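# Transfer fridge bottles upright to cart tray, close fridge

## Task

Take each bottle still inside the refrigerator to the top tray of the cart and leave it standing upright there; then close the refrigerator door completely. Bottles that were already on the tray must also be upright at the end. A glass bottle dropping a long way, the door being swung open or shut violently, or the robot toppling or ending up tilted each means failure. Anything that stays in place only because the robot is holding it at the end is not counted as done.

## Robot and tools

ROBOT. One TidyBot++: a mobile base 0.54 m long, 0.50 m wide and 0.38 m high on four powered casters, carrying a single seven-joint arm with a two-finger gripper. The shoulder sits 0.12 m ahead of the base centre, 0.68 m above the floor. Cameras: base_camera (fixed on the base, looking forward) and wrist_camera (looks along the hand). The arm begins folded with the hand down; folded, the hand reaches up to 0.08 m beyond the base front and the elbow is up to 1.15 m high. A downward hand can go no higher than about 0.94 m above the floor, and only near the base. Objects may occasionally get a brief push from outside.

FRAMES. Base frame: origin on the floor below the base centre, x forward, y left, z up. hand_pose is reported in it: the point between the finger pads, its z axis running out along the fingers, its y axis the closing direction. Odometry frame: the base frame where the scene began. base_odometry counts wheel rotation, so slip looks like travel, and it drifts a few cm and degrees over many moves. Heading is positive leftward, -3.142 to 3.142. base_tilt is in degrees, positive when leaning forward or right.

execute_actions. Argument "actions": a list with exactly one action, or empty to just read state and images. An action may hold "base", "joints", or both, plus optional "speeds"; its motions start together. "base" holds exactly one relative command, measured from where the base last reported itself: {"translate_m": d} drive straight, metres, forward positive, -2 to 2; {"strafe_m": d} sideways, metres, left positive, -2 to 2; {"rotate_rad": d} turn in place, radians, counter-clockwise from above positive, -6.3 to 6.3. "joints" holds absolute targets by name (radians): joint_1_rad any angle (whole arm about vertical; positive is clockwise from above, opposite to rotate_rad); joint_2_rad shoulder, -2.249 to 2.249; joint_3_rad any angle (upper arm twist); joint_4_rad elbow, -2.579 to 2.579; joint_5_rad any angle (forearm twist); joint_6_rad wrist, -2.099 to 2.099; joint_7_rad any angle (hand twist; hand pointing down, positive is counter-clockwise from above, at 1.57 the fingers open toward the robot's left and right). gripper_pos runs 0 (open, about 85 mm pad gap) to 1 (closed); the gap is roughly 85 x (1 - gripper_pos) mm. Continuous joints go the short way, so turn in steps under half a revolution. Tolerances for "done": ±0.039 joints 1 to 4, ±0.056 joints 5 to 7, ±0.03 gripper. "speeds" caps top speed for this action only: translate_m and strafe_m 0.05 to 0.5 m/s, rotate_rad 0.1 to 1.57 rad/s (defaults are the maxima). A base move needing over 8.667 s, or any action over 15 s, is refused; so is any unknown key or out-of-range number, with nothing moving. Joints or base left out may keep pushing toward earlier targets. "cameras" picks images: list of base_camera, wrist_camera, or all; omitted/null means all, [] none.

ARM GEOMETRY. Upper arm 0.42 m, forearm 0.31 m, hand 0.31 m to the hand point. With joint_1_rad = 0, joint_3_rad = 3.14, joint_5_rad = 0 the arm stays in the vertical plane of base x. Tilt from vertical (forward positive): upper arm = j2, forearm = j2 - j4, hand = j2 - j4 - j6. Hand point offset from shoulder: forward = sum of length x sin(tilt), up = sum of length x cos(tilt). Closed fingertips reach about 20 mm past the hand point.

OTHER TOOLS. wait(seconds 0 to 10) commands nothing and returns state and images. zoom_image(camera, region [x0, y0, x1, y1] in pixels, top-left origin, max 504 x 504) enlarges part of that camera's most recent full image. read_manual(section "licences") gives licence text only. finished_scene(scene number) ends the current scene for good after the robot holds its last command, and reports success; the result gives the next task. Replying with no tool call ends everything. If resuming cold, send an empty actions list first to learn the scene and task.

READING RESULTS. base_status/joint_status per motion: "done"; "off_target" (stopped short, may still push); "contact_stop" or "time_out" (target dropped, holds position). A base blocked by something may still say "done" despite stopping short. "joint command not followed" with a "cause:" line means a self-collision check withheld arm targets (the gripper still moves); such targets may be retried with later actions. Gripper at 1 saying "done" means empty hand; "off_target" means it is holding something at the shown reading. on_its_own lists uncommanded motion. motor_effort gives percent of maximum, bracket value the peak; readings are noisy and biased. "ARM HIT" means a hard collision with the base or itself. MOTOR HOT warns from 60 °C; OVER-TEMPERATURE FAULT at 75 °C lets the arm sag, shown as "limit_stop_at_motor_heat"; resend targets. A torque fault (joint_1-4 over 104.5 N m, joint_5-7 over 51.3 N m) freezes arm and gripper for 10 s and skips the call's remainder. After any stop, later motion calls in that reply are skipped.

ACCURACY. Friction leaves joints slightly off with "all done"; the hand often ends 1-2 cm off, more when stretched. Correct by sending last command + (wanted - read). hand_pose itself may be off; trust images. A held load makes the arm sag; never command a held arm to its read angles.

AVOID. Dropping glass bottles from height; swinging the fridge door fast; driving while the raised arm is caught (over about 0.8 m high it can tip the robot); sideways force on a raised hand; driving the arm into things; holding loads long (heat). Release everything so objects stand on their own before ending.

Each tool is called as name(argument=value, ...) on one line, values as JSON.

## Session

execute_actions(actions=[])

Scene clock: 0.00 s.
base_odometry: x=+0.000 y=+0.000 heading=+0.000 (m, m, rad; odometry frame)
base_tilt: forward=+0.3 right=+0.3 (deg)
base_status: not commanded
joint_positions: joint_1_rad=-0.023 joint_2_rad=-0.341 joint_3_rad=+3.186 joint_4_rad=-2.526 joint_5_rad=+0.025 joint_6_rad=-0.842 joint_7_rad=+1.611 gripper_pos=+0.000
joint_status: not commanded
motor_effort: joint_1_rad=-1 joint_2_rad=-3 joint_3_rad=+0 joint_4_rad=+17 joint_5_rad=-1 joint_6_rad=+3 joint_7_rad=+1 (%)
hand_pose: x=+0.2716 y=-0.0059 z=+0.5882 quat_wxyz=(+0.004, +0.998, +0.018, +0.058) (m; base frame)
pictures: base_camera, wrist_camera
Images, in order (width x height): base_camera 644x364, wrist_camera 644x476.

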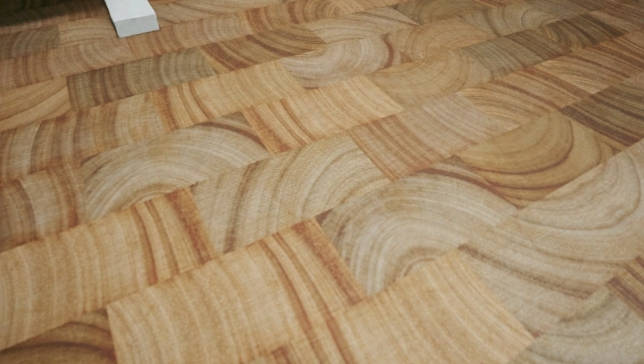

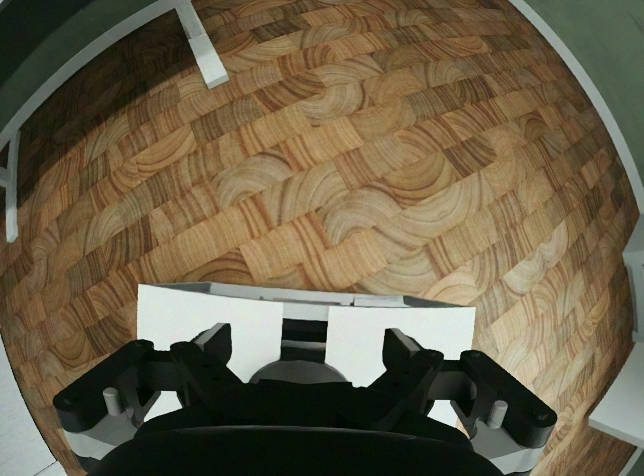

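execute_actions(actions=[{"joints":{"joint_6_rad":0.4}}], cameras=["wrist_camera"])

execute_actions(actions=[{"base":{"rotate_rad":2.1}}], cameras=["wrist_camera"])

execute_actions(actions=[{"base":{"rotate_rad":2.1}}], cameras=["wrist_camera"])

Scene clock: 6.20 s.
base_odometry: x=+0.000 y=+0.000 heading=+0.000 (m, m, rad; odometry frame)
base_tilt: forward=+0.3 right=+0.3 (deg)
base_status: not commanded
joint_positions: joint_1_rad=-0.023 joint_2_rad=-0.341 joint_3_rad=+3.186 joint_4_rad=-2.525 joint_5_rad=+0.025 joint_6_rad=+0.378 joint_7_rad=+1.611 gripper_pos=+0.000
joint_status: all done
motor_effort: joint_1_rad=+0(0) joint_2_rad=-7(7) joint_3_rad=+0(0) joint_4_rad=+19(19) joint_5_rad=-1(1) joint_6_rad=+9(9) joint_7_rad=+0(1) (%)
hand_pose: x=+0.5386 y=-0.0058 z=+0.8253 quat_wxyz=(+0.016, +0.785, +0.016, +0.619) (m; base frame)
pictures: wrist_camera
Images, in order (width x height): wrist_camera 644x476.

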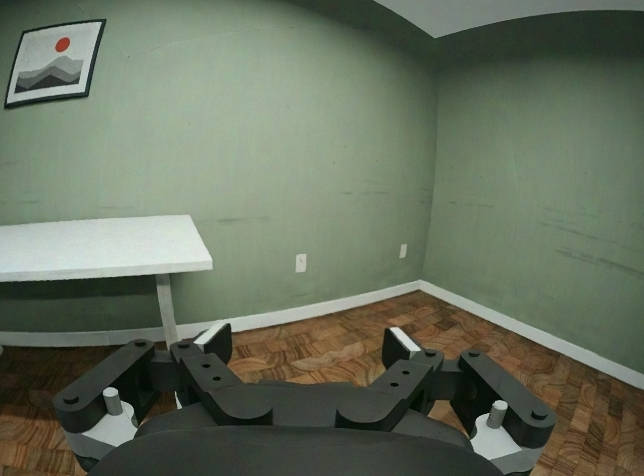

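Scene clock: 8.87 s.
base_odometry: x=+0.000 y=+0.000 heading=+2.099 (m, m, rad; odometry frame)
base_tilt: forward=+0.3 right=+0.4 (deg)
base_status: done
joint_positions: joint_1_rad=-0.023 joint_2_rad=-0.341 joint_3_rad=+3.186 joint_4_rad=-2.525 joint_5_rad=+0.025 joint_6_rad=+0.378 joint_7_rad=+1.611 gripper_pos=+0.000
joint_status: not commanded
motor_effort: joint_1_rad=+0(1) joint_2_rad=-7(8) joint_3_rad=+0(1) joint_4_rad=+19(19) joint_5_rad=+0(1) joint_6_rad=+9(9) joint_7_rad=+0(1) (%)
hand_pose: x=+0.5386 y=-0.0058 z=+0.8253 quat_wxyz=(+0.016, +0.785, +0.016, +0.619) (m; base frame)
pictures: wrist_camera
Images, in order (width x height): wrist_camera 644x476.

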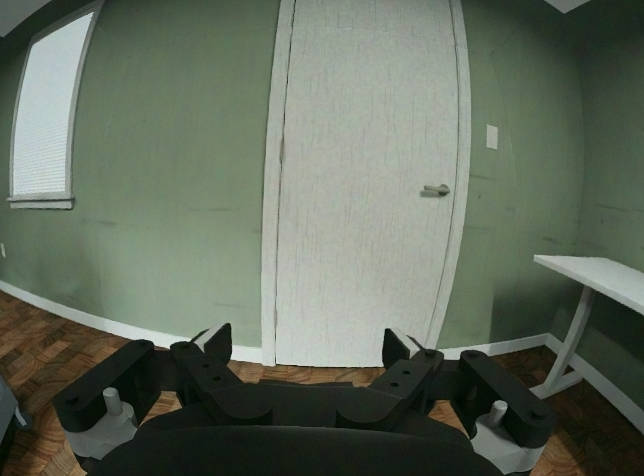

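Scene clock: 11.53 s.
base_odometry: x=+0.000 y=+0.000 heading=-2.084 (m, m, rad; odometry frame)
base_tilt: forward=+0.3 right=+0.3 (deg)
base_status: done
joint_positions: joint_1_rad=-0.023 joint_2_rad=-0.341 joint_3_rad=+3.186 joint_4_rad=-2.525 joint_5_rad=+0.025 joint_6_rad=+0.378 joint_7_rad=+1.611 gripper_pos=+0.000
joint_status: not commanded
motor_effort: joint_1_rad=-1(1) joint_2_rad=-7(8) joint_3_rad=+0(2) joint_4_rad=+19(18) joint_5_rad=+0(0) joint_6_rad=+9(9) joint_7_rad=+1(1) (%)
hand_pose: x=+0.5386 y=-0.0058 z=+0.8253 quat_wxyz=(+0.016, +0.785, +0.016, +0.619) (m; base frame)
pictures: wrist_camera
Images, in order (width x height): wrist_camera 644x476.

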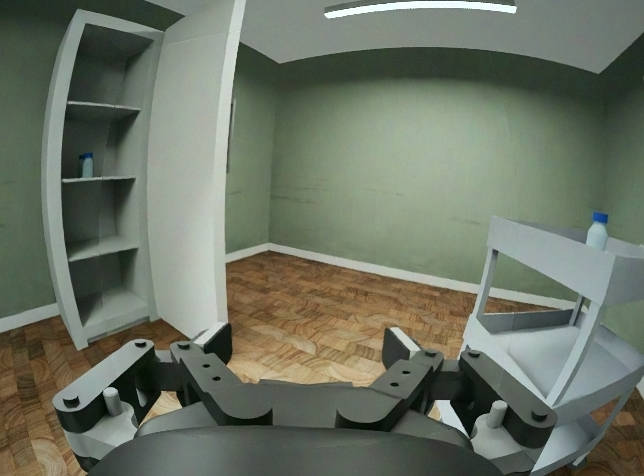

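execute_actions(actions=[{"base":{"rotate_rad":1}}])

Scene clock: 20.20 s.
base_odometry: x=+0.000 y=+0.000 heading=-1.085 (m, m, rad; odometry frame)
base_tilt: forward=+0.3 right=+0.3 (deg)
base_status: done
joint_positions: joint_1_rad=-0.023 joint_2_rad=-0.341 joint_3_rad=+3.186 joint_4_rad=-2.525 joint_5_rad=+0.025 joint_6_rad=+0.378 joint_7_rad=+1.611 gripper_pos=+0.000
joint_status: not commanded
motor_effort: joint_1_rad=+0(1) joint_2_rad=-7(8) joint_3_rad=+0(1) joint_4_rad=+19(19) joint_5_rad=-2(2) joint_6_rad=+9(9) joint_7_rad=+0(0) (%)
hand_pose: x=+0.5386 y=-0.0056 z=+0.8253 quat_wxyz=(+0.016, +0.785, +0.016, +0.619) (m; base frame)
pictures: base_camera, wrist_camera
Images, in order (width x height): base_camera 644x364, wrist_camera 644x476.

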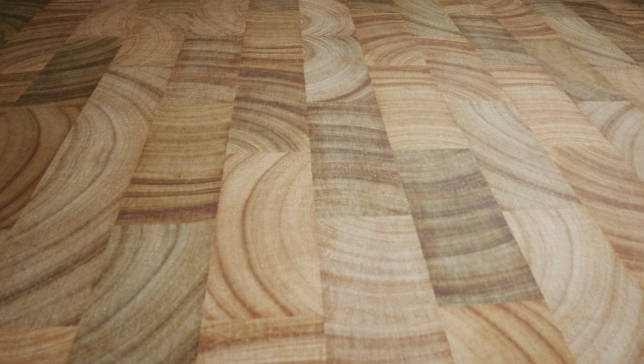

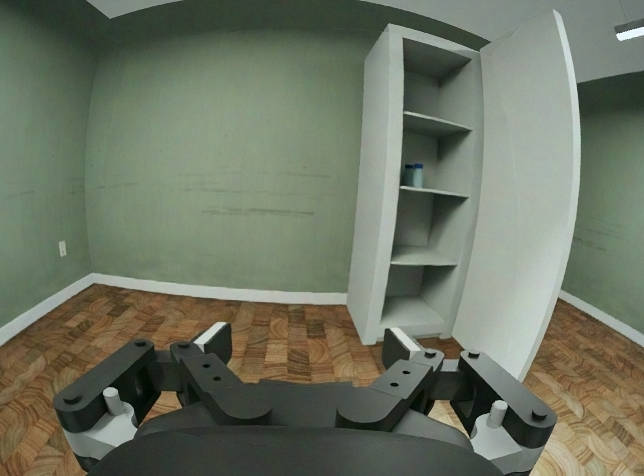

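execute_actions(actions=[{"base":{"strafe_m":-0.5}}], cameras=[])

execute_actions(actions=[{"base":{"translate_m":0.4},"joints":{"joint_2_rad":0.0,"joint_4_rad":-2.2,"joint_6_rad":0.63,"joint_1_rad":0,"joint_3_rad":3.14,"joint_5_rad":0,"joint_7_rad":1.57}}])

Scene clock: 27.57 s.
base_odometry: x=-0.442 y=-0.234 heading=-1.084 (m, m, rad; odometry frame)
base_tilt: forward=+0.3 right=+0.4 (deg)
base_status: done
joint_positions: joint_1_rad=-0.023 joint_2_rad=-0.341 joint_3_rad=+3.186 joint_4_rad=-2.525 joint_5_rad=+0.025 joint_6_rad=+0.378 joint_7_rad=+1.611 gripper_pos=+0.000
joint_status: not commanded
motor_effort: joint_1_rad=+0(1) joint_2_rad=-7(7) joint_3_rad=+0(2) joint_4_rad=+19(19) joint_5_rad=-1(1) joint_6_rad=+9(9) joint_7_rad=+1(1) (%)
hand_pose: x=+0.5386 y=-0.0059 z=+0.8253 quat_wxyz=(+0.016, +0.785, +0.016, +0.619) (m; base frame)
pictures: none
No camera images: the call's "cameras" was empty. Leave "cameras" out to get every camera's image.

Scene clock: 29.73 s.
base_odometry: x=-0.255 y=-0.588 heading=-1.085 (m, m, rad; odometry frame)
base_tilt: forward=+0.3 right=+0.4 (deg)
base_status: done
joint_positions: joint_1_rad=-0.013 joint_2_rad=+0.000 joint_3_rad=+3.154 joint_4_rad=-2.207 joint_5_rad=+0.025 joint_6_rad=+0.586 joint_7_rad=+1.599 gripper_pos=+0.000
joint_status: all done
motor_effort: joint_1_rad=+0(0) joint_2_rad=-20(23) joint_3_rad=+0(0) joint_4_rad=+19(21) joint_5_rad=-1(0) joint_6_rad=+9(10) joint_7_rad=+1(0) (%)
hand_pose: x=+0.6827 y=+0.0059 z=+0.9001 quat_wxyz=(+0.012, +0.724, +0.022, +0.689) (m; base frame)
pictures: base_camera, wrist_camera
Images, in order (width x height): base_camera 644x364, wrist_camera 644x476.

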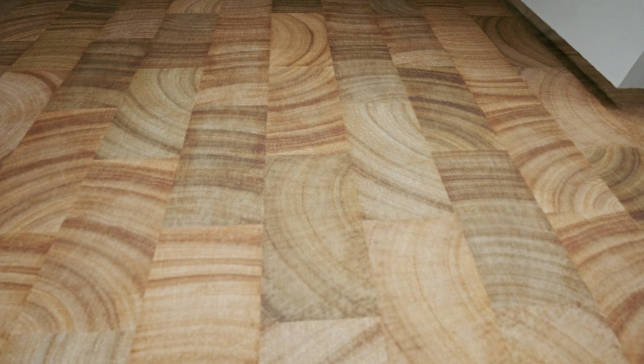

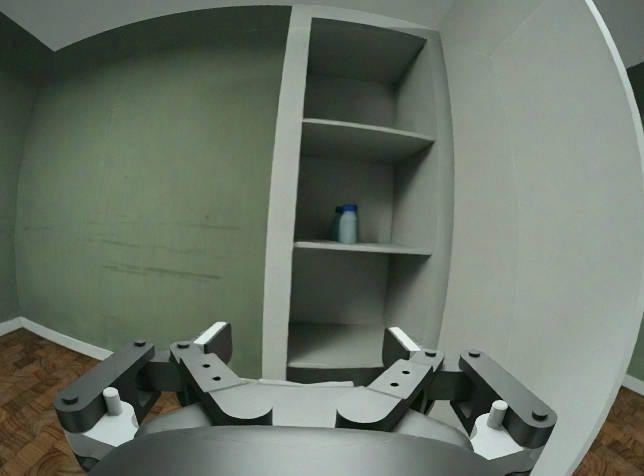

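execute_actions(actions=[{"base":{"strafe_m":-0.13},"joints":{"joint_2_rad":0.35,"joint_4_rad":-1.63,"joint_6_rad":0.41,"joint_1_rad":0.01,"joint_3_rad":3.13,"joint_5_rad":-0.02,"joint_7_rad":1.55}}], cameras=["wrist_camera"])

execute_actions(actions=[{"base":{"translate_m":0.15}}])

Scene clock: 39.13 s.
base_odometry: x=-0.370 y=-0.649 heading=-1.084 (m, m, rad; odometry frame)
base_tilt: forward=+0.3 right=+0.3 (deg)
base_status: done
joint_positions: joint_1_rad=+0.005 joint_2_rad=+0.336 joint_3_rad=+3.141 joint_4_rad=-1.645 joint_5_rad=+0.010 joint_6_rad=+0.455 joint_7_rad=+1.579 gripper_pos=+0.000
joint_status: all done
motor_effort: joint_1_rad=+0(2) joint_2_rad=-35(36) joint_3_rad=+0(2) joint_4_rad=+20(20) joint_5_rad=+0(1) joint_6_rad=+10(9) joint_7_rad=+1(1) (%)
hand_pose: x=+0.8571 y=-0.0005 z=+0.9671 quat_wxyz=(+0.006, +0.691, +0.006, +0.722) (m; base frame)
pictures: wrist_camera
Images, in order (width x height): wrist_camera 644x476.

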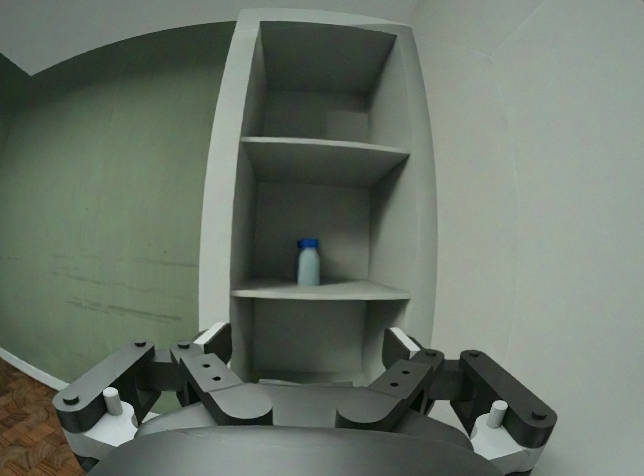

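Scene clock: 40.60 s.
base_odometry: x=-0.300 y=-0.782 heading=-1.085 (m, m, rad; odometry frame)
base_tilt: forward=+0.3 right=+0.3 (deg)
base_status: done
joint_positions: joint_1_rad=+0.005 joint_2_rad=+0.345 joint_3_rad=+3.141 joint_4_rad=-1.641 joint_5_rad=+0.009 joint_6_rad=+0.453 joint_7_rad=+1.579 gripper_pos=+0.000
joint_status: not commanded
motor_effort: joint_1_rad=+0(1) joint_2_rad=-35(38) joint_3_rad=+0(1) joint_4_rad=+21(22) joint_5_rad=-1(1) joint_6_rad=+9(10) joint_7_rad=+1(0) (%)
hand_pose: x=+0.8599 y=-0.0005 z=+0.9630 quat_wxyz=(+0.006, +0.693, +0.006, +0.720) (m; base frame)
pictures: base_camera, wrist_camera
Images, in order (width x height): base_camera 644x364, wrist_camera 644x476.

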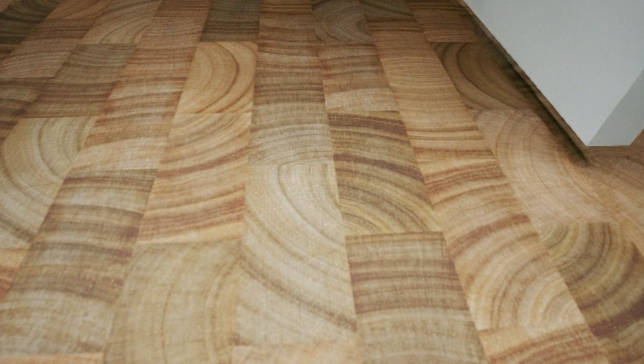

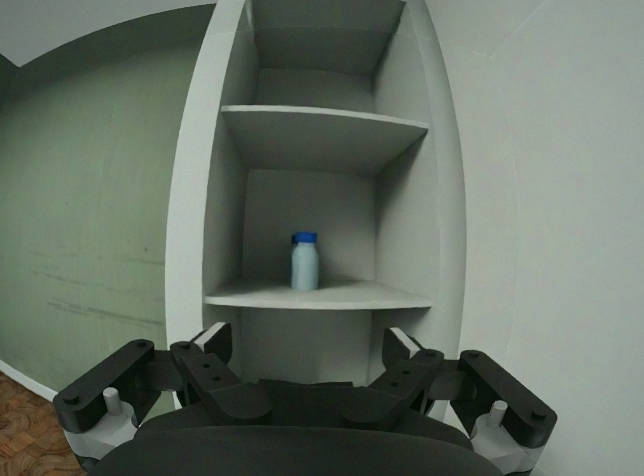

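execute_actions(actions=[{"base":{"translate_m":0.3},"joints":{"joint_2_rad":0.40,"joint_4_rad":-1.65,"joint_6_rad":0.46}}])

Scene clock: 48.67 s.
base_odometry: x=-0.160 y=-1.047 heading=-1.085 (m, m, rad; odometry frame)
base_tilt: forward=+0.2 right=+0.3 (deg)
base_status: done
joint_positions: joint_1_rad=+0.005 joint_2_rad=+0.392 joint_3_rad=+3.141 joint_4_rad=-1.642 joint_5_rad=+0.009 joint_6_rad=+0.453 joint_7_rad=+1.579 gripper_pos=+0.000
joint_status: all done
motor_effort: joint_1_rad=+0(2) joint_2_rad=-36(39) joint_3_rad=-1(2) joint_4_rad=+20(22) joint_5_rad=-1(0) joint_6_rad=+9(9) joint_7_rad=+0(1) (%)
hand_pose: x=+0.8721 y=-0.0005 z=+0.9272 quat_wxyz=(+0.005, +0.711, +0.005, +0.704) (m; base frame)
pictures: base_camera, wrist_camera
Images, in order (width x height): base_camera 644x364, wrist_camera 644x476.

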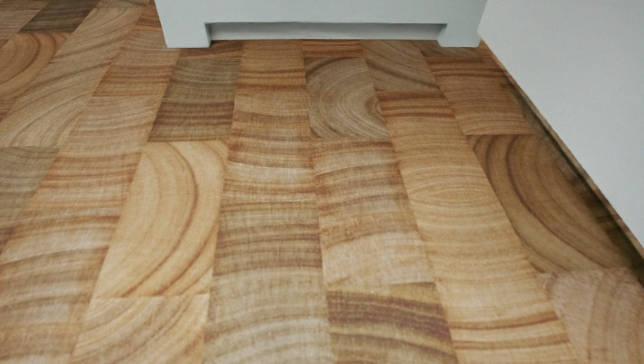

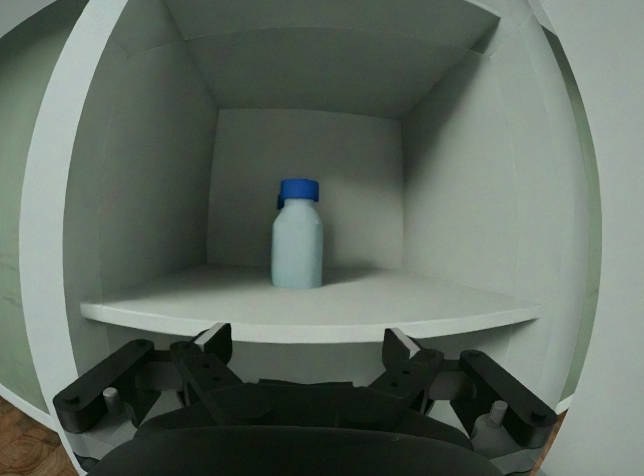

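execute_actions(actions=[{"base":{"strafe_m":0.012},"joints":{"joint_2_rad":0.32,"joint_4_rad":-1.62,"joint_6_rad":0.36}}], cameras=[])

execute_actions(actions=[{"base":{"translate_m":0.12},"speeds":{"translate_m":0.15}}], cameras=["wrist_camera"])

Scene clock: 78.10 s.
base_odometry: x=-0.149 y=-1.042 heading=-1.085 (m, m, rad; odometry frame)
base_tilt: forward=+0.3 right=+0.4 (deg)
base_status: done
joint_positions: joint_1_rad=+0.006 joint_2_rad=+0.329 joint_3_rad=+3.137 joint_4_rad=-1.630 joint_5_rad=+0.008 joint_6_rad=+0.405 joint_7_rad=+1.579 gripper_pos=+0.000
joint_status: all done
motor_effort: joint_1_rad=+0(3) joint_2_rad=-35(38) joint_3_rad=-1(2) joint_4_rad=+21(22) joint_5_rad=-1(1) joint_6_rad=+9(9) joint_7_rad=+1(1) (%)
hand_pose: x=+0.8571 y=+0.0006 z=+0.9660 quat_wxyz=(+0.004, +0.701, +0.005, +0.713) (m; base frame)
pictures: none
No camera images: the call's "cameras" was empty. Leave "cameras" out to get every camera's image.

Scene clock: 79.57 s.
base_odometry: x=-0.093 y=-1.148 heading=-1.085 (m, m, rad; odometry frame)
base_tilt: forward=+0.4 right=+0.3 (deg)
base_status: done
joint_positions: joint_1_rad=+0.006 joint_2_rad=+0.327 joint_3_rad=+3.137 joint_4_rad=-1.630 joint_5_rad=+0.008 joint_6_rad=+0.404 joint_7_rad=+1.579 gripper_pos=+0.000
joint_status: not commanded
motor_effort: joint_1_rad=+0(3) joint_2_rad=-35(38) joint_3_rad=+0(2) joint_4_rad=+21(22) joint_5_rad=-1(0) joint_6_rad=+10(10) joint_7_rad=+1(0) (%)
hand_pose: x=+0.8565 y=+0.0006 z=+0.9676 quat_wxyz=(+0.004, +0.701, +0.005, +0.713) (m; base frame)
pictures: wrist_camera
Images, in order (width x height): wrist_camera 644x476.

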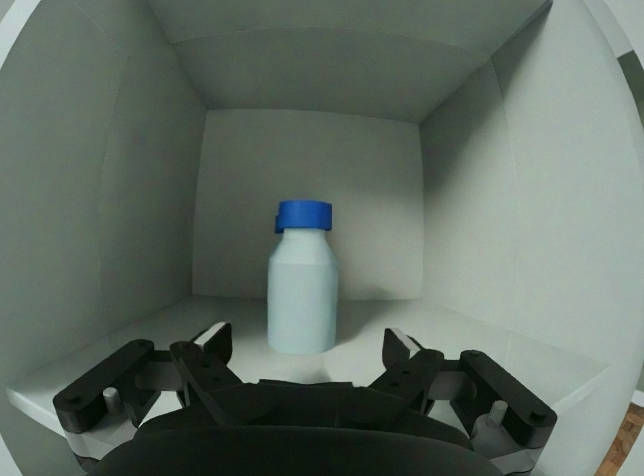

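execute_actions(actions=[{"base":{"strafe_m":0.005}}], cameras=[])

execute_actions(actions=[{"base":{"translate_m":0.11},"speeds":{"translate_m":0.08}}], cameras=["wrist_camera"])

Scene clock: 84.70 s.
base_odometry: x=-0.088 y=-1.146 heading=-1.085 (m, m, rad; odometry frame)
base_tilt: forward=+0.3 right=+0.4 (deg)
base_status: done
joint_positions: joint_1_rad=+0.008 joint_2_rad=+0.327 joint_3_rad=+3.136 joint_4_rad=-1.630 joint_5_rad=+0.008 joint_6_rad=+0.404 joint_7_rad=+1.579 gripper_pos=+0.000
joint_status: not commanded
motor_effort: joint_1_rad=+1(3) joint_2_rad=-33(36) joint_3_rad=+0(3) joint_4_rad=+21(21) joint_5_rad=-1(0) joint_6_rad=+9(10) joint_7_rad=+1(0) (%)
hand_pose: x=+0.8565 y=+0.0000 z=+0.9676 quat_wxyz=(+0.005, +0.701, +0.005, +0.713) (m; base frame)
pictures: none
No camera images: the call's "cameras" was empty. Leave "cameras" out to get every camera's image.

Scene clock: 86.63 s.
base_odometry: x=-0.037 y=-1.243 heading=-1.085 (m, m, rad; odometry frame)
base_tilt: forward=+0.3 right=+0.3 (deg)
base_status: done
joint_positions: joint_1_rad=+0.008 joint_2_rad=+0.326 joint_3_rad=+3.136 joint_4_rad=-1.630 joint_5_rad=+0.008 joint_6_rad=+0.403 joint_7_rad=+1.579 gripper_pos=+0.000
joint_status: not commanded
motor_effort: joint_1_rad=+0(3) joint_2_rad=-34(37) joint_3_rad=+0(3) joint_4_rad=+21(22) joint_5_rad=-1(0) joint_6_rad=+9(10) joint_7_rad=+1(0) (%)
hand_pose: x=+0.8563 y=+0.0000 z=+0.9682 quat_wxyz=(+0.004, +0.700, +0.005, +0.714) (m; base frame)
pictures: wrist_camera
Images, in order (width x height): wrist_camera 644x476.

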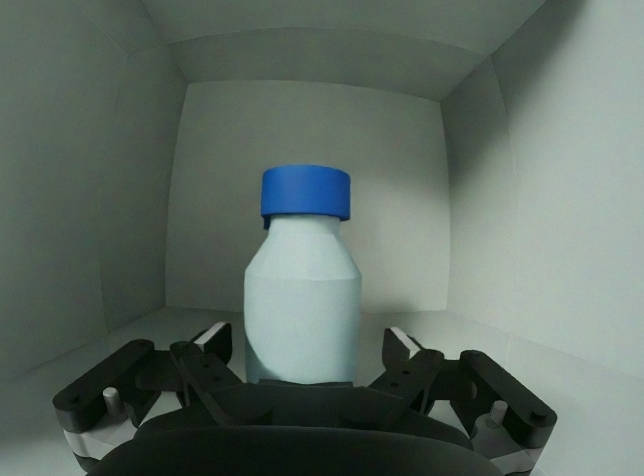

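execute_actions(actions=[{"joints":{"joint_4_rad":-1.34,"joint_6_rad":0.08}}], cameras=["wrist_camera"])

Scene clock: 93.73 s.
base_odometry: x=-0.037 y=-1.243 heading=-1.085 (m, m, rad; odometry frame)
base_tilt: forward=+0.3 right=+0.3 (deg)
base_status: not commanded
joint_positions: joint_1_rad=+0.008 joint_2_rad=+0.326 joint_3_rad=+3.136 joint_4_rad=-1.351 joint_5_rad=+0.008 joint_6_rad=+0.125 joint_7_rad=+1.579 gripper_pos=+0.000
joint_status: all done
motor_effort: joint_1_rad=+0(0) joint_2_rad=-36(36) joint_3_rad=-1(1) joint_4_rad=+22(22) joint_5_rad=-1(1) joint_6_rad=+9(10) joint_7_rad=+1(1) (%)
hand_pose: x=+0.8775 y=-0.0008 z=+1.0530 quat_wxyz=(+0.005, +0.700, +0.004, +0.714) (m; base frame)
pictures: wrist_camera
Images, in order (width x height): wrist_camera 644x476.

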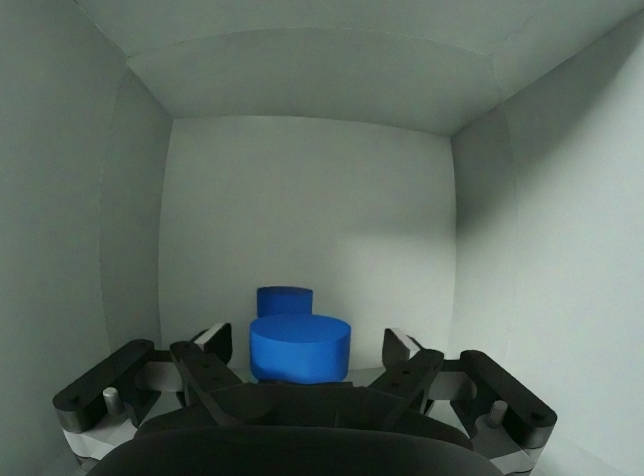

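execute_actions(actions=[{"base":{"strafe_m":0.004},"joints":{"joint_4_rad":-1.40,"joint_6_rad":0.17}}], cameras=["wrist_camera"])

execute_actions(actions=[{"joints":{"gripper_pos":0.3}}], cameras=["wrist_camera"])

Scene clock: 98.67 s.
base_odometry: x=-0.033 y=-1.241 heading=-1.085 (m, m, rad; odometry frame)
base_tilt: forward=+0.3 right=+0.3 (deg)
base_status: done
joint_positions: joint_1_rad=+0.008 joint_2_rad=+0.326 joint_3_rad=+3.135 joint_4_rad=-1.394 joint_5_rad=+0.008 joint_6_rad=+0.125 joint_7_rad=+1.579 gripper_pos=+0.000
joint_status: all done
motor_effort: joint_1_rad=+0(4) joint_2_rad=-36(37) joint_3_rad=+0(3) joint_4_rad=+22(23) joint_5_rad=+0(1) joint_6_rad=+9(10) joint_7_rad=+1(0) (%)
hand_pose: x=+0.8757 y=-0.0010 z=+1.0265 quat_wxyz=(+0.005, +0.715, +0.004, +0.699) (m; base frame)
pictures: wrist_camera
Images, in order (width x height): wrist_camera 644x476.

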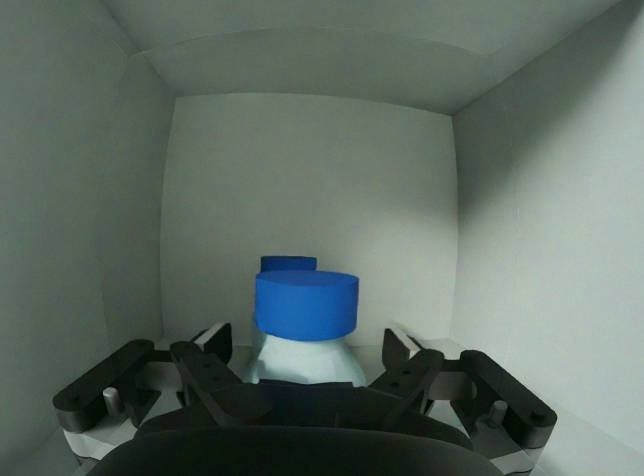

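Scene clock: 99.37 s.
base_odometry: x=-0.033 y=-1.241 heading=-1.085 (m, m, rad; odometry frame)
base_tilt: forward=+0.3 right=+0.3 (deg)
base_status: not commanded
joint_positions: joint_1_rad=+0.008 joint_2_rad=+0.326 joint_3_rad=+3.135 joint_4_rad=-1.394 joint_5_rad=+0.008 joint_6_rad=+0.125 joint_7_rad=+1.579 gripper_pos=+0.300
joint_status: all done
motor_effort: joint_1_rad=+0(0) joint_2_rad=-35(36) joint_3_rad=-1(1) joint_4_rad=+22(22) joint_5_rad=-1(1) joint_6_rad=+9(9) joint_7_rad=+1(1) (%)
hand_pose: x=+0.8757 y=-0.0010 z=+1.0265 quat_wxyz=(+0.005, +0.715, +0.004, +0.699) (m; base frame)
pictures: wrist_camera
Images, in order (width x height): wrist_camera 644x476.

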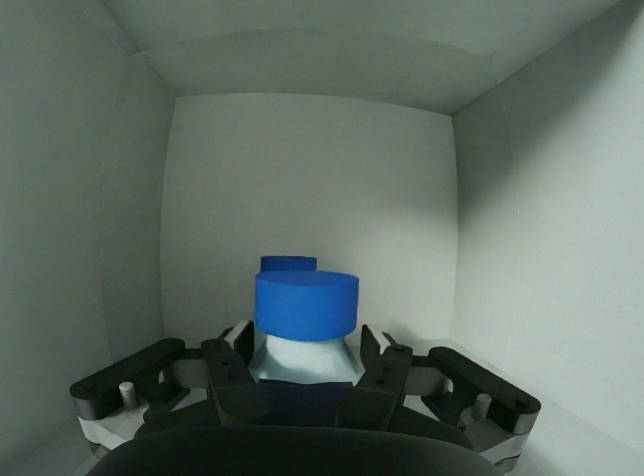

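execute_actions(actions=[{"base":{"translate_m":0.012},"joints":{"gripper_pos":0.1,"joint_6_rad":0.22}}], cameras=["wrist_camera"])

execute_actions(actions=[{"joints":{"gripper_pos":1}}], cameras=["wrist_camera"])

Scene clock: 103.77 s.
base_odometry: x=-0.028 y=-1.252 heading=-1.085 (m, m, rad; odometry frame)
base_tilt: forward=+0.3 right=+0.3 (deg)
base_status: done
joint_positions: joint_1_rad=+0.008 joint_2_rad=+0.325 joint_3_rad=+3.135 joint_4_rad=-1.394 joint_5_rad=+0.008 joint_6_rad=+0.180 joint_7_rad=+1.579 gripper_pos=+0.100
joint_status: all done
motor_effort: joint_1_rad=-1(3) joint_2_rad=-36(39) joint_3_rad=-1(2) joint_4_rad=+22(23) joint_5_rad=+0(1) joint_6_rad=+10(10) joint_7_rad=+0(1) (%)
hand_pose: x=+0.8755 y=-0.0009 z=+1.0436 quat_wxyz=(+0.005, +0.696, +0.004, +0.718) (m; base frame)
pictures: wrist_camera
Images, in order (width x height): wrist_camera 644x476.

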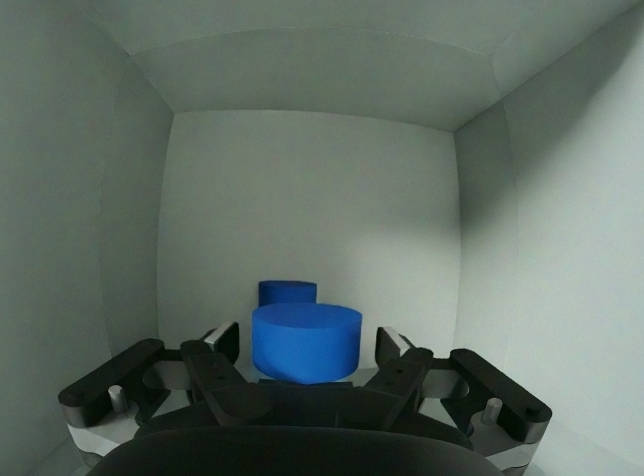

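Scene clock: 104.80 s.
base_odometry: x=-0.028 y=-1.252 heading=-1.085 (m, m, rad; odometry frame)
base_tilt: forward=+0.3 right=+0.3 (deg)
base_status: not commanded
joint_positions: joint_1_rad=+0.008 joint_2_rad=+0.325 joint_3_rad=+3.135 joint_4_rad=-1.394 joint_5_rad=+0.008 joint_6_rad=+0.180 joint_7_rad=+1.579 gripper_pos=+0.429
joint_status: gripper_pos off_target (ended at +0.429, target +1.000)
motor_effort: joint_1_rad=+0(0) joint_2_rad=-34(36) joint_3_rad=-1(1) joint_4_rad=+22(22) joint_5_rad=-1(1) joint_6_rad=+9(10) joint_7_rad=+0(0) (%)
hand_pose: x=+0.8755 y=-0.0009 z=+1.0436 quat_wxyz=(+0.005, +0.696, +0.004, +0.718) (m; base frame)
pictures: wrist_camera
Images, in order (width x height): wrist_camera 644x476.

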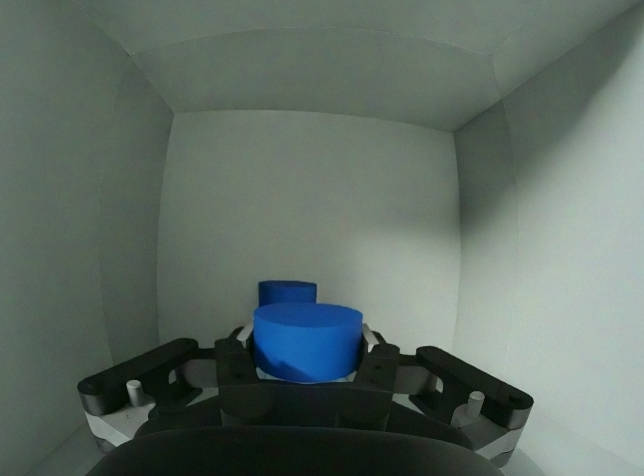

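Lift, back out.

execute_actions(actions=[{"joints":{"joint_2_rad":0.25,"joint_6_rad":0.32}}], cameras=["wrist_camera"])

execute_actions(actions=[{"base":{"translate_m":-1.0},"speeds":{"translate_m":0.3}}], cameras=["wrist_camera"])

Scene clock: 108.20 s.
base_odometry: x=-0.028 y=-1.252 heading=-1.085 (m, m, rad; odometry frame)
base_tilt: forward=+0.4 right=+0.3 (deg)
base_status: not commanded
joint_positions: joint_1_rad=+0.008 joint_2_rad=+0.304 joint_3_rad=+3.135 joint_4_rad=-1.419 joint_5_rad=+0.008 joint_6_rad=+0.249 joint_7_rad=+1.579 gripper_pos=+0.429
joint_status: joint_2_rad off_target (ended at +0.304, target +0.250); joint_6_rad off_target (ended at +0.249, target +0.320)
motor_effort: joint_1_rad=-1(0) joint_2_rad=-40(43) joint_3_rad=+0(1) joint_4_rad=+26(27) joint_5_rad=+0(0) joint_6_rad=+14(13) joint_7_rad=+1(1) (%)
hand_pose: x=+0.8656 y=-0.0007 z=+1.0652 quat_wxyz=(+0.005, +0.672, +0.004, +0.740) (m; base frame)
pictures: wrist_camera
Images, in order (width x height): wrist_camera 644x476.

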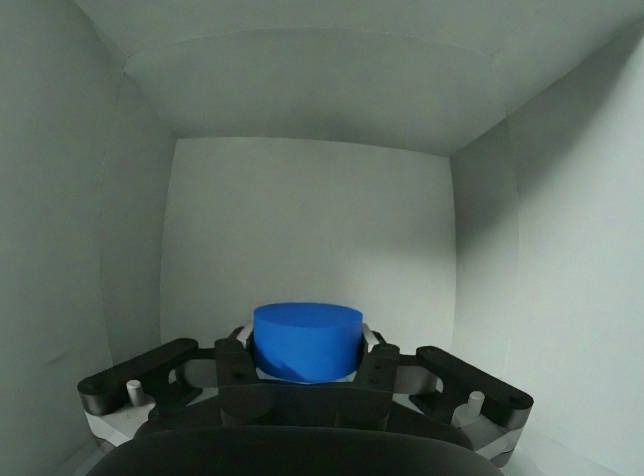

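Scene clock: 112.53 s.
base_odometry: x=-0.495 y=-0.367 heading=-1.084 (m, m, rad; odometry frame)
base_tilt: forward=+0.3 right=+0.3 (deg)
base_status: done
joint_positions: joint_1_rad=+0.009 joint_2_rad=+0.290 joint_3_rad=+3.135 joint_4_rad=-1.420 joint_5_rad=+0.008 joint_6_rad=+0.251 joint_7_rad=+1.578 gripper_pos=+0.429
joint_status: not commanded
motor_effort: joint_1_rad=+0(3) joint_2_rad=-40(46) joint_3_rad=-1(3) joint_4_rad=+27(29) joint_5_rad=+0(1) joint_6_rad=+13(15) joint_7_rad=+0(1) (%)
hand_pose: x=+0.8601 y=-0.0009 z=+1.0759 quat_wxyz=(+0.005, +0.667, +0.004, +0.745) (m; base frame)
pictures: wrist_camera
Images, in order (width x height): wrist_camera 644x476.

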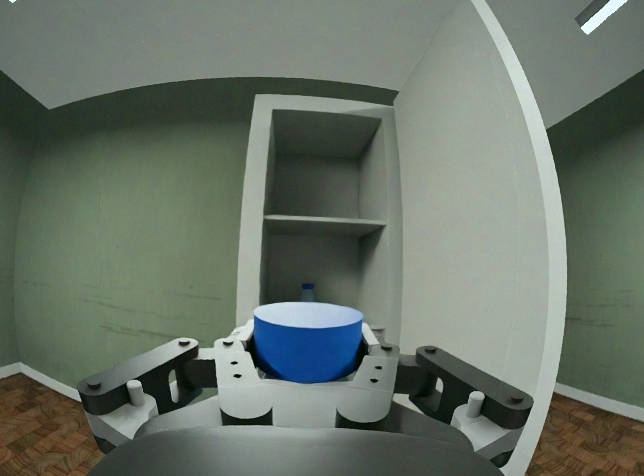

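execute_actions(actions=[{"base":{"translate_m":-0.1},"joints":{"joint_2_rad":-0.35,"joint_4_rad":-1.8,"joint_6_rad":-0.05}}], cameras=[])

execute_actions(actions=[{"base":{"rotate_rad":-1.57},"speeds":{"rotate_rad":0.8},"joints":{"joint_6_rad":-0.17}}])

Scene clock: 121.03 s.
base_odometry: x=-0.542 y=-0.279 heading=-1.084 (m, m, rad; odometry frame)
base_tilt: forward=+0.2 right=+0.3 (deg)
base_status: done
joint_positions: joint_1_rad=+0.009 joint_2_rad=-0.316 joint_3_rad=+3.135 joint_4_rad=-1.814 joint_5_rad=+0.008 joint_6_rad=-0.036 joint_7_rad=+1.578 gripper_pos=+0.429
joint_status: all done
motor_effort: joint_1_rad=+0(1) joint_2_rad=-16(44) joint_3_rad=+0(2) joint_4_rad=+27(27) joint_5_rad=-1(1) joint_6_rad=+13(14) joint_7_rad=+1(1) (%)
hand_pose: x=+0.6129 y=+0.0008 z=+1.1156 quat_wxyz=(+0.007, +0.694, +0.005, +0.720) (m; base frame)
pictures: none
No camera images: the call's "cameras" was empty. Leave "cameras" out to get every camera's image.

Scene clock: 123.87 s.
base_odometry: x=-0.542 y=-0.279 heading=-2.654 (m, m, rad; odometry frame)
base_tilt: forward=+0.3 right=+0.4 (deg)
base_status: done
joint_positions: joint_1_rad=+0.010 joint_2_rad=-0.317 joint_3_rad=+3.133 joint_4_rad=-1.825 joint_5_rad=+0.008 joint_6_rad=-0.166 joint_7_rad=+1.578 gripper_pos=+0.429
joint_status: all done
motor_effort: joint_1_rad=+0(2) joint_2_rad=-15(17) joint_3_rad=+0(3) joint_4_rad=+27(28) joint_5_rad=+0(1) joint_6_rad=+14(14) joint_7_rad=+1(0) (%)
hand_pose: x=+0.6113 y=+0.0012 z=+1.0689 quat_wxyz=(+0.007, +0.743, +0.005, +0.669) (m; base frame)
pictures: base_camera, wrist_camera
Images, in order (width x height): base_camera 644x364, wrist_camera 644x476.

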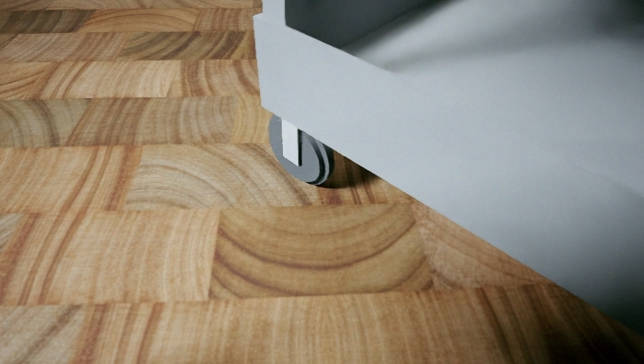

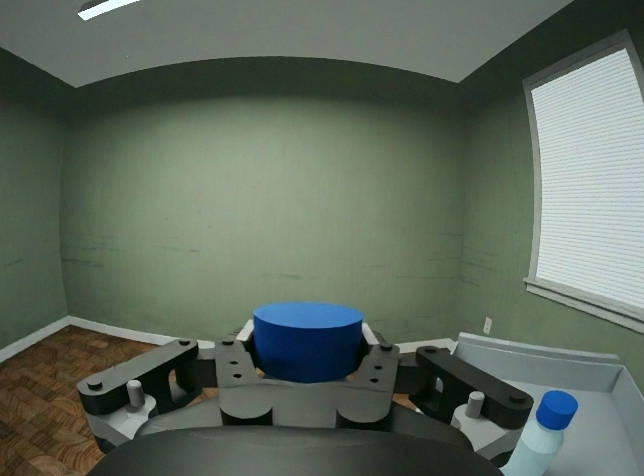

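execute_actions(actions=[{"joints":{"joint_2_rad":-0.4,"joint_4_rad":-1.55,"joint_6_rad":-0.5}}], cameras=[])

execute_actions(actions=[{"joints":{"joint_1_rad":0.8}}])

Scene clock: 135.00 s.
base_odometry: x=-0.542 y=-0.279 heading=-2.654 (m, m, rad; odometry frame)
base_tilt: forward=+0.3 right=+0.3 (deg)
base_status: not commanded
joint_positions: joint_1_rad=+0.010 joint_2_rad=-0.370 joint_3_rad=+3.133 joint_4_rad=-1.582 joint_5_rad=+0.008 joint_6_rad=-0.480 joint_7_rad=+1.578 gripper_pos=+0.429
joint_status: all done
motor_effort: joint_1_rad=-1(0) joint_2_rad=-12(17) joint_3_rad=+0(0) joint_4_rad=+26(28) joint_5_rad=-1(1) joint_6_rad=+13(15) joint_7_rad=+1(1) (%)
hand_pose: x=+0.5701 y=+0.0009 z=+1.1468 quat_wxyz=(+0.008, +0.749, +0.005, +0.663) (m; base frame)
pictures: none
No camera images: the call's "cameras" was empty. Leave "cameras" out to get every camera's image.

Scene clock: 137.07 s.
base_odometry: x=-0.542 y=-0.279 heading=-2.654 (m, m, rad; odometry frame)
base_tilt: forward=+0.3 right=+0.3 (deg)
base_status: not commanded
joint_positions: joint_1_rad=+0.792 joint_2_rad=-0.370 joint_3_rad=+3.133 joint_4_rad=-1.582 joint_5_rad=+0.007 joint_6_rad=-0.480 joint_7_rad=+1.578 gripper_pos=+0.429
joint_status: all done
motor_effort: joint_1_rad=+0(1) joint_2_rad=-12(13) joint_3_rad=+0(1) joint_4_rad=+26(26) joint_5_rad=-1(1) joint_6_rad=+13(13) joint_7_rad=+1(1) (%)
hand_pose: x=+0.4400 y=-0.3170 z=+1.1468 quat_wxyz=(+0.260, +0.694, -0.281, +0.610) (m; base frame)
pictures: base_camera, wrist_camera
Images, in order (width x height): base_camera 644x364, wrist_camera 644x476.

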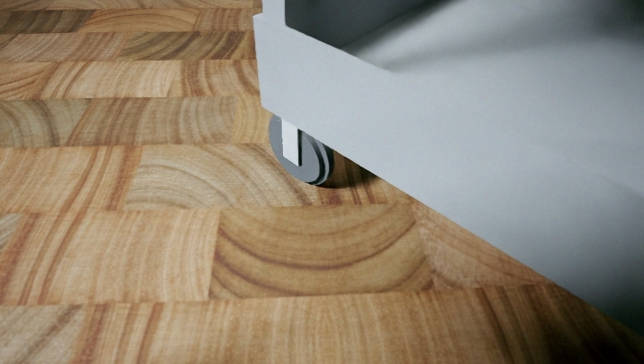

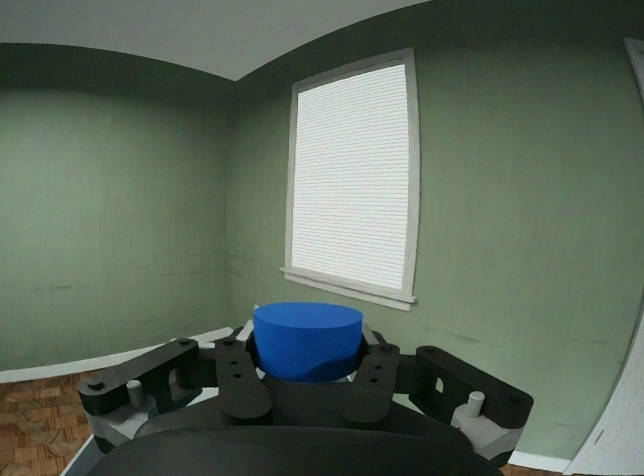

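execute_actions(actions=[{"joints":{"joint_1_rad":1.3,"joint_4_rad":-1.3,"joint_6_rad":-1.1}}], cameras=["wrist_camera"])

Scene clock: 143.00 s.
base_odometry: x=-0.542 y=-0.279 heading=-2.654 (m, m, rad; odometry frame)
base_tilt: forward=+0.3 right=+0.3 (deg)
base_status: not commanded
joint_positions: joint_1_rad=+1.291 joint_2_rad=-0.370 joint_3_rad=+3.133 joint_4_rad=-1.336 joint_5_rad=+0.007 joint_6_rad=-1.079 joint_7_rad=+1.578 gripper_pos=+0.429
joint_status: all done
motor_effort: joint_1_rad=+0(1) joint_2_rad=-9(12) joint_3_rad=+0(1) joint_4_rad=+22(26) joint_5_rad=-1(1) joint_6_rad=+12(14) joint_7_rad=+1(0) (%)
hand_pose: x=+0.2288 y=-0.3673 z=+1.1106 quat_wxyz=(+0.317, +0.686, -0.507, +0.413) (m; base frame)
pictures: wrist_camera
Images, in order (width x height): wrist_camera 644x476.

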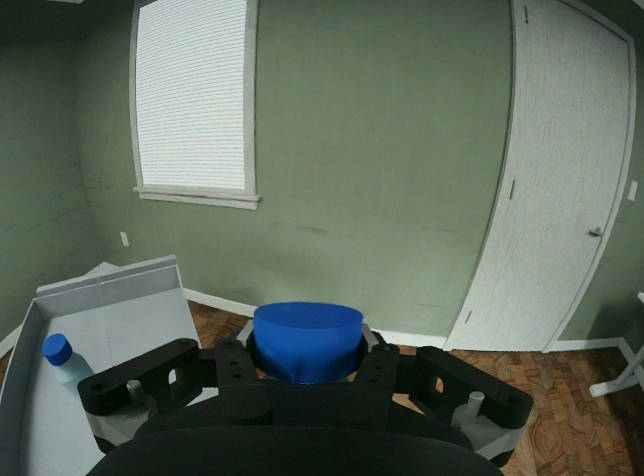

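execute_actions(actions=[{"joints":{"joint_1_rad":0.86,"joint_2_rad":-0.4,"joint_4_rad":-1.75,"joint_6_rad":-0.2}}], cameras=[])

execute_actions(actions=[{"joints":{"joint_4_rad":-2.2,"joint_6_rad":0.36}}])

Scene clock: 155.97 s.
base_odometry: x=-0.542 y=-0.279 heading=-2.654 (m, m, rad; odometry frame)
base_tilt: forward=+0.3 right=+0.3 (deg)
base_status: not commanded
joint_positions: joint_1_rad=+0.868 joint_2_rad=-0.372 joint_3_rad=+3.133 joint_4_rad=-1.763 joint_5_rad=+0.007 joint_6_rad=-0.270 joint_7_rad=+1.578 gripper_pos=+0.429
joint_status: joint_6_rad off_target (ended at -0.270, target -0.200); the others done
motor_effort: joint_1_rad=-1(0) joint_2_rad=-13(14) joint_3_rad=+0(1) joint_4_rad=+27(27) joint_5_rad=-1(2) joint_6_rad=+13(13) joint_7_rad=+0(0) (%)
hand_pose: x=+0.4250 y=-0.3521 z=+1.1019 quat_wxyz=(+0.287, +0.673, -0.302, +0.610) (m; base frame)
pictures: none
No camera images: the call's "cameras" was empty. Leave "cameras" out to get every camera's image.

Scene clock: 157.63 s.
base_odometry: x=-0.542 y=-0.279 heading=-2.654 (m, m, rad; odometry frame)
base_tilt: forward=+0.3 right=+0.3 (deg)
base_status: not commanded
joint_positions: joint_1_rad=+0.868 joint_2_rad=-0.372 joint_3_rad=+3.133 joint_4_rad=-2.214 joint_5_rad=+0.007 joint_6_rad=+0.287 joint_7_rad=+1.578 gripper_pos=+0.429
joint_status: joint_6_rad off_target (ended at +0.287, target +0.360); the others done
motor_effort: joint_1_rad=+0(0) joint_2_rad=-12(14) joint_3_rad=+0(1) joint_4_rad=+26(28) joint_5_rad=-1(1) joint_6_rad=+14(13) joint_7_rad=+1(1) (%)
hand_pose: x=+0.4223 y=-0.3475 z=+0.9945 quat_wxyz=(+0.302, +0.641, -0.286, +0.645) (m; base frame)
pictures: base_camera, wrist_camera
Images, in order (width x height): base_camera 644x364, wrist_camera 644x476.

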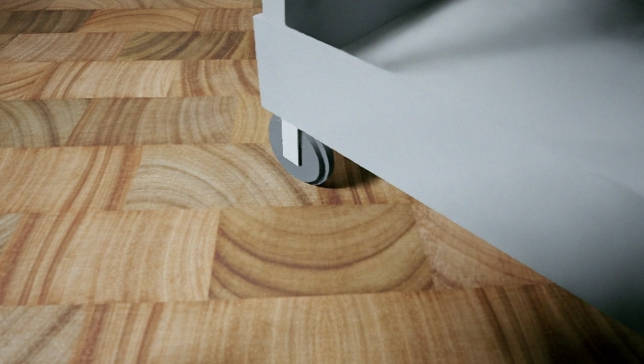

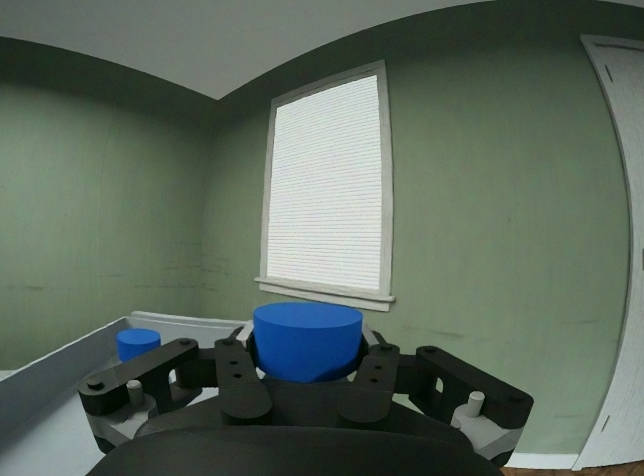

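execute_actions(actions=[{"joints":{"joint_1_rad":0.79,"joint_4_rad":-2.33,"joint_6_rad":0.46}}], cameras=["wrist_camera"])

Scene clock: 165.57 s.
base_odometry: x=-0.542 y=-0.279 heading=-2.654 (m, m, rad; odometry frame)
base_tilt: forward=+0.3 right=+0.3 (deg)
base_status: not commanded
joint_positions: joint_1_rad=+0.799 joint_2_rad=-0.372 joint_3_rad=+3.133 joint_4_rad=-2.349 joint_5_rad=+0.007 joint_6_rad=+0.386 joint_7_rad=+1.578 gripper_pos=+0.429
joint_status: joint_6_rad off_target (ended at +0.386, target +0.460); the others done
motor_effort: joint_1_rad=-1(1) joint_2_rad=-12(12) joint_3_rad=+0(1) joint_4_rad=+25(26) joint_5_rad=-1(1) joint_6_rad=+13(14) joint_7_rad=+1(1) (%)
hand_pose: x=+0.4356 y=-0.3156 z=+0.9428 quat_wxyz=(+0.274, +0.662, -0.268, +0.644) (m; base frame)
pictures: wrist_camera
Images, in order (width x height): wrist_camera 644x476.

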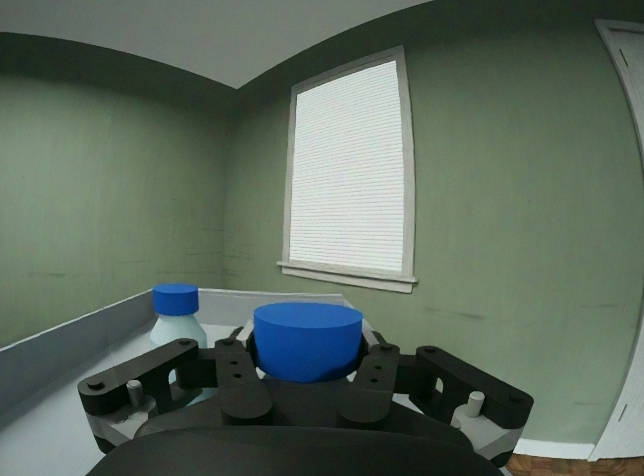

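execute_actions(actions=[{"joints":{"joint_6_rad":0.33}}], cameras=["wrist_camera"])

Scene clock: 170.20 s.
base_odometry: x=-0.542 y=-0.279 heading=-2.654 (m, m, rad; odometry frame)
base_tilt: forward=+0.3 right=+0.3 (deg)
base_status: not commanded
joint_positions: joint_1_rad=+0.799 joint_2_rad=-0.372 joint_3_rad=+3.133 joint_4_rad=-2.350 joint_5_rad=+0.007 joint_6_rad=+0.341 joint_7_rad=+1.578 gripper_pos=+0.429
joint_status: all done
motor_effort: joint_1_rad=+0(0) joint_2_rad=-11(12) joint_3_rad=+0(0) joint_4_rad=+25(27) joint_5_rad=-1(2) joint_6_rad=+13(14) joint_7_rad=+0(1) (%)
hand_pose: x=+0.4350 y=-0.3152 z=+0.9281 quat_wxyz=(+0.268, +0.677, -0.275, +0.628) (m; base frame)
pictures: wrist_camera
Images, in order (width x height): wrist_camera 644x476.

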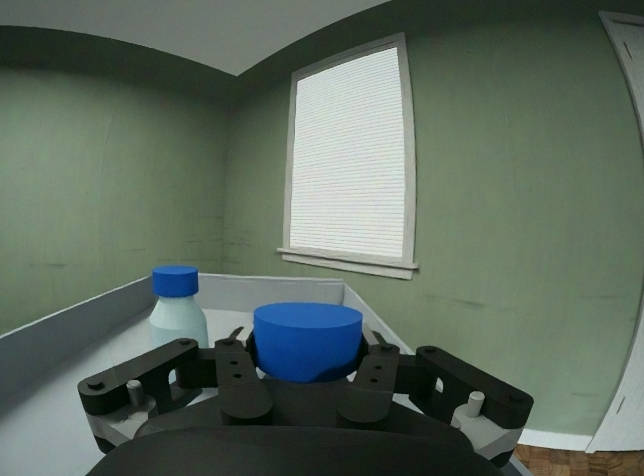

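Not touching yet.

execute_actions(actions=[{"joints":{"joint_6_rad":0.27}}], cameras=["wrist_camera"])

Scene clock: 172.87 s.
base_odometry: x=-0.542 y=-0.279 heading=-2.653 (m, m, rad; odometry frame)
base_tilt: forward=+0.2 right=+0.3 (deg)
base_status: not commanded
joint_positions: joint_1_rad=+0.799 joint_2_rad=-0.376 joint_3_rad=+3.133 joint_4_rad=-2.346 joint_5_rad=+0.007 joint_6_rad=+0.299 joint_7_rad=+1.578 gripper_pos=+0.429
joint_status: all done
motor_effort: joint_1_rad=+0(1) joint_2_rad=-9(11) joint_3_rad=+0(0) joint_4_rad=+23(25) joint_5_rad=-1(1) joint_6_rad=+11(14) joint_7_rad=+0(1) (%)
hand_pose: x=+0.4338 y=-0.3141 z=+0.9197 quat_wxyz=(+0.263, +0.687, -0.279, +0.617) (m; base frame)
pictures: wrist_camera
Images, in order (width x height): wrist_camera 644x476.

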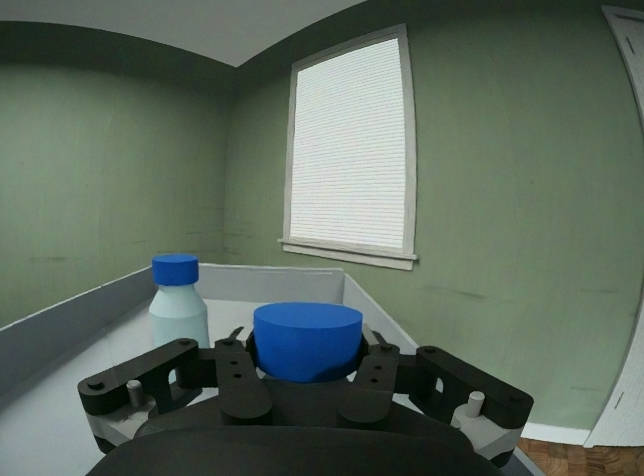

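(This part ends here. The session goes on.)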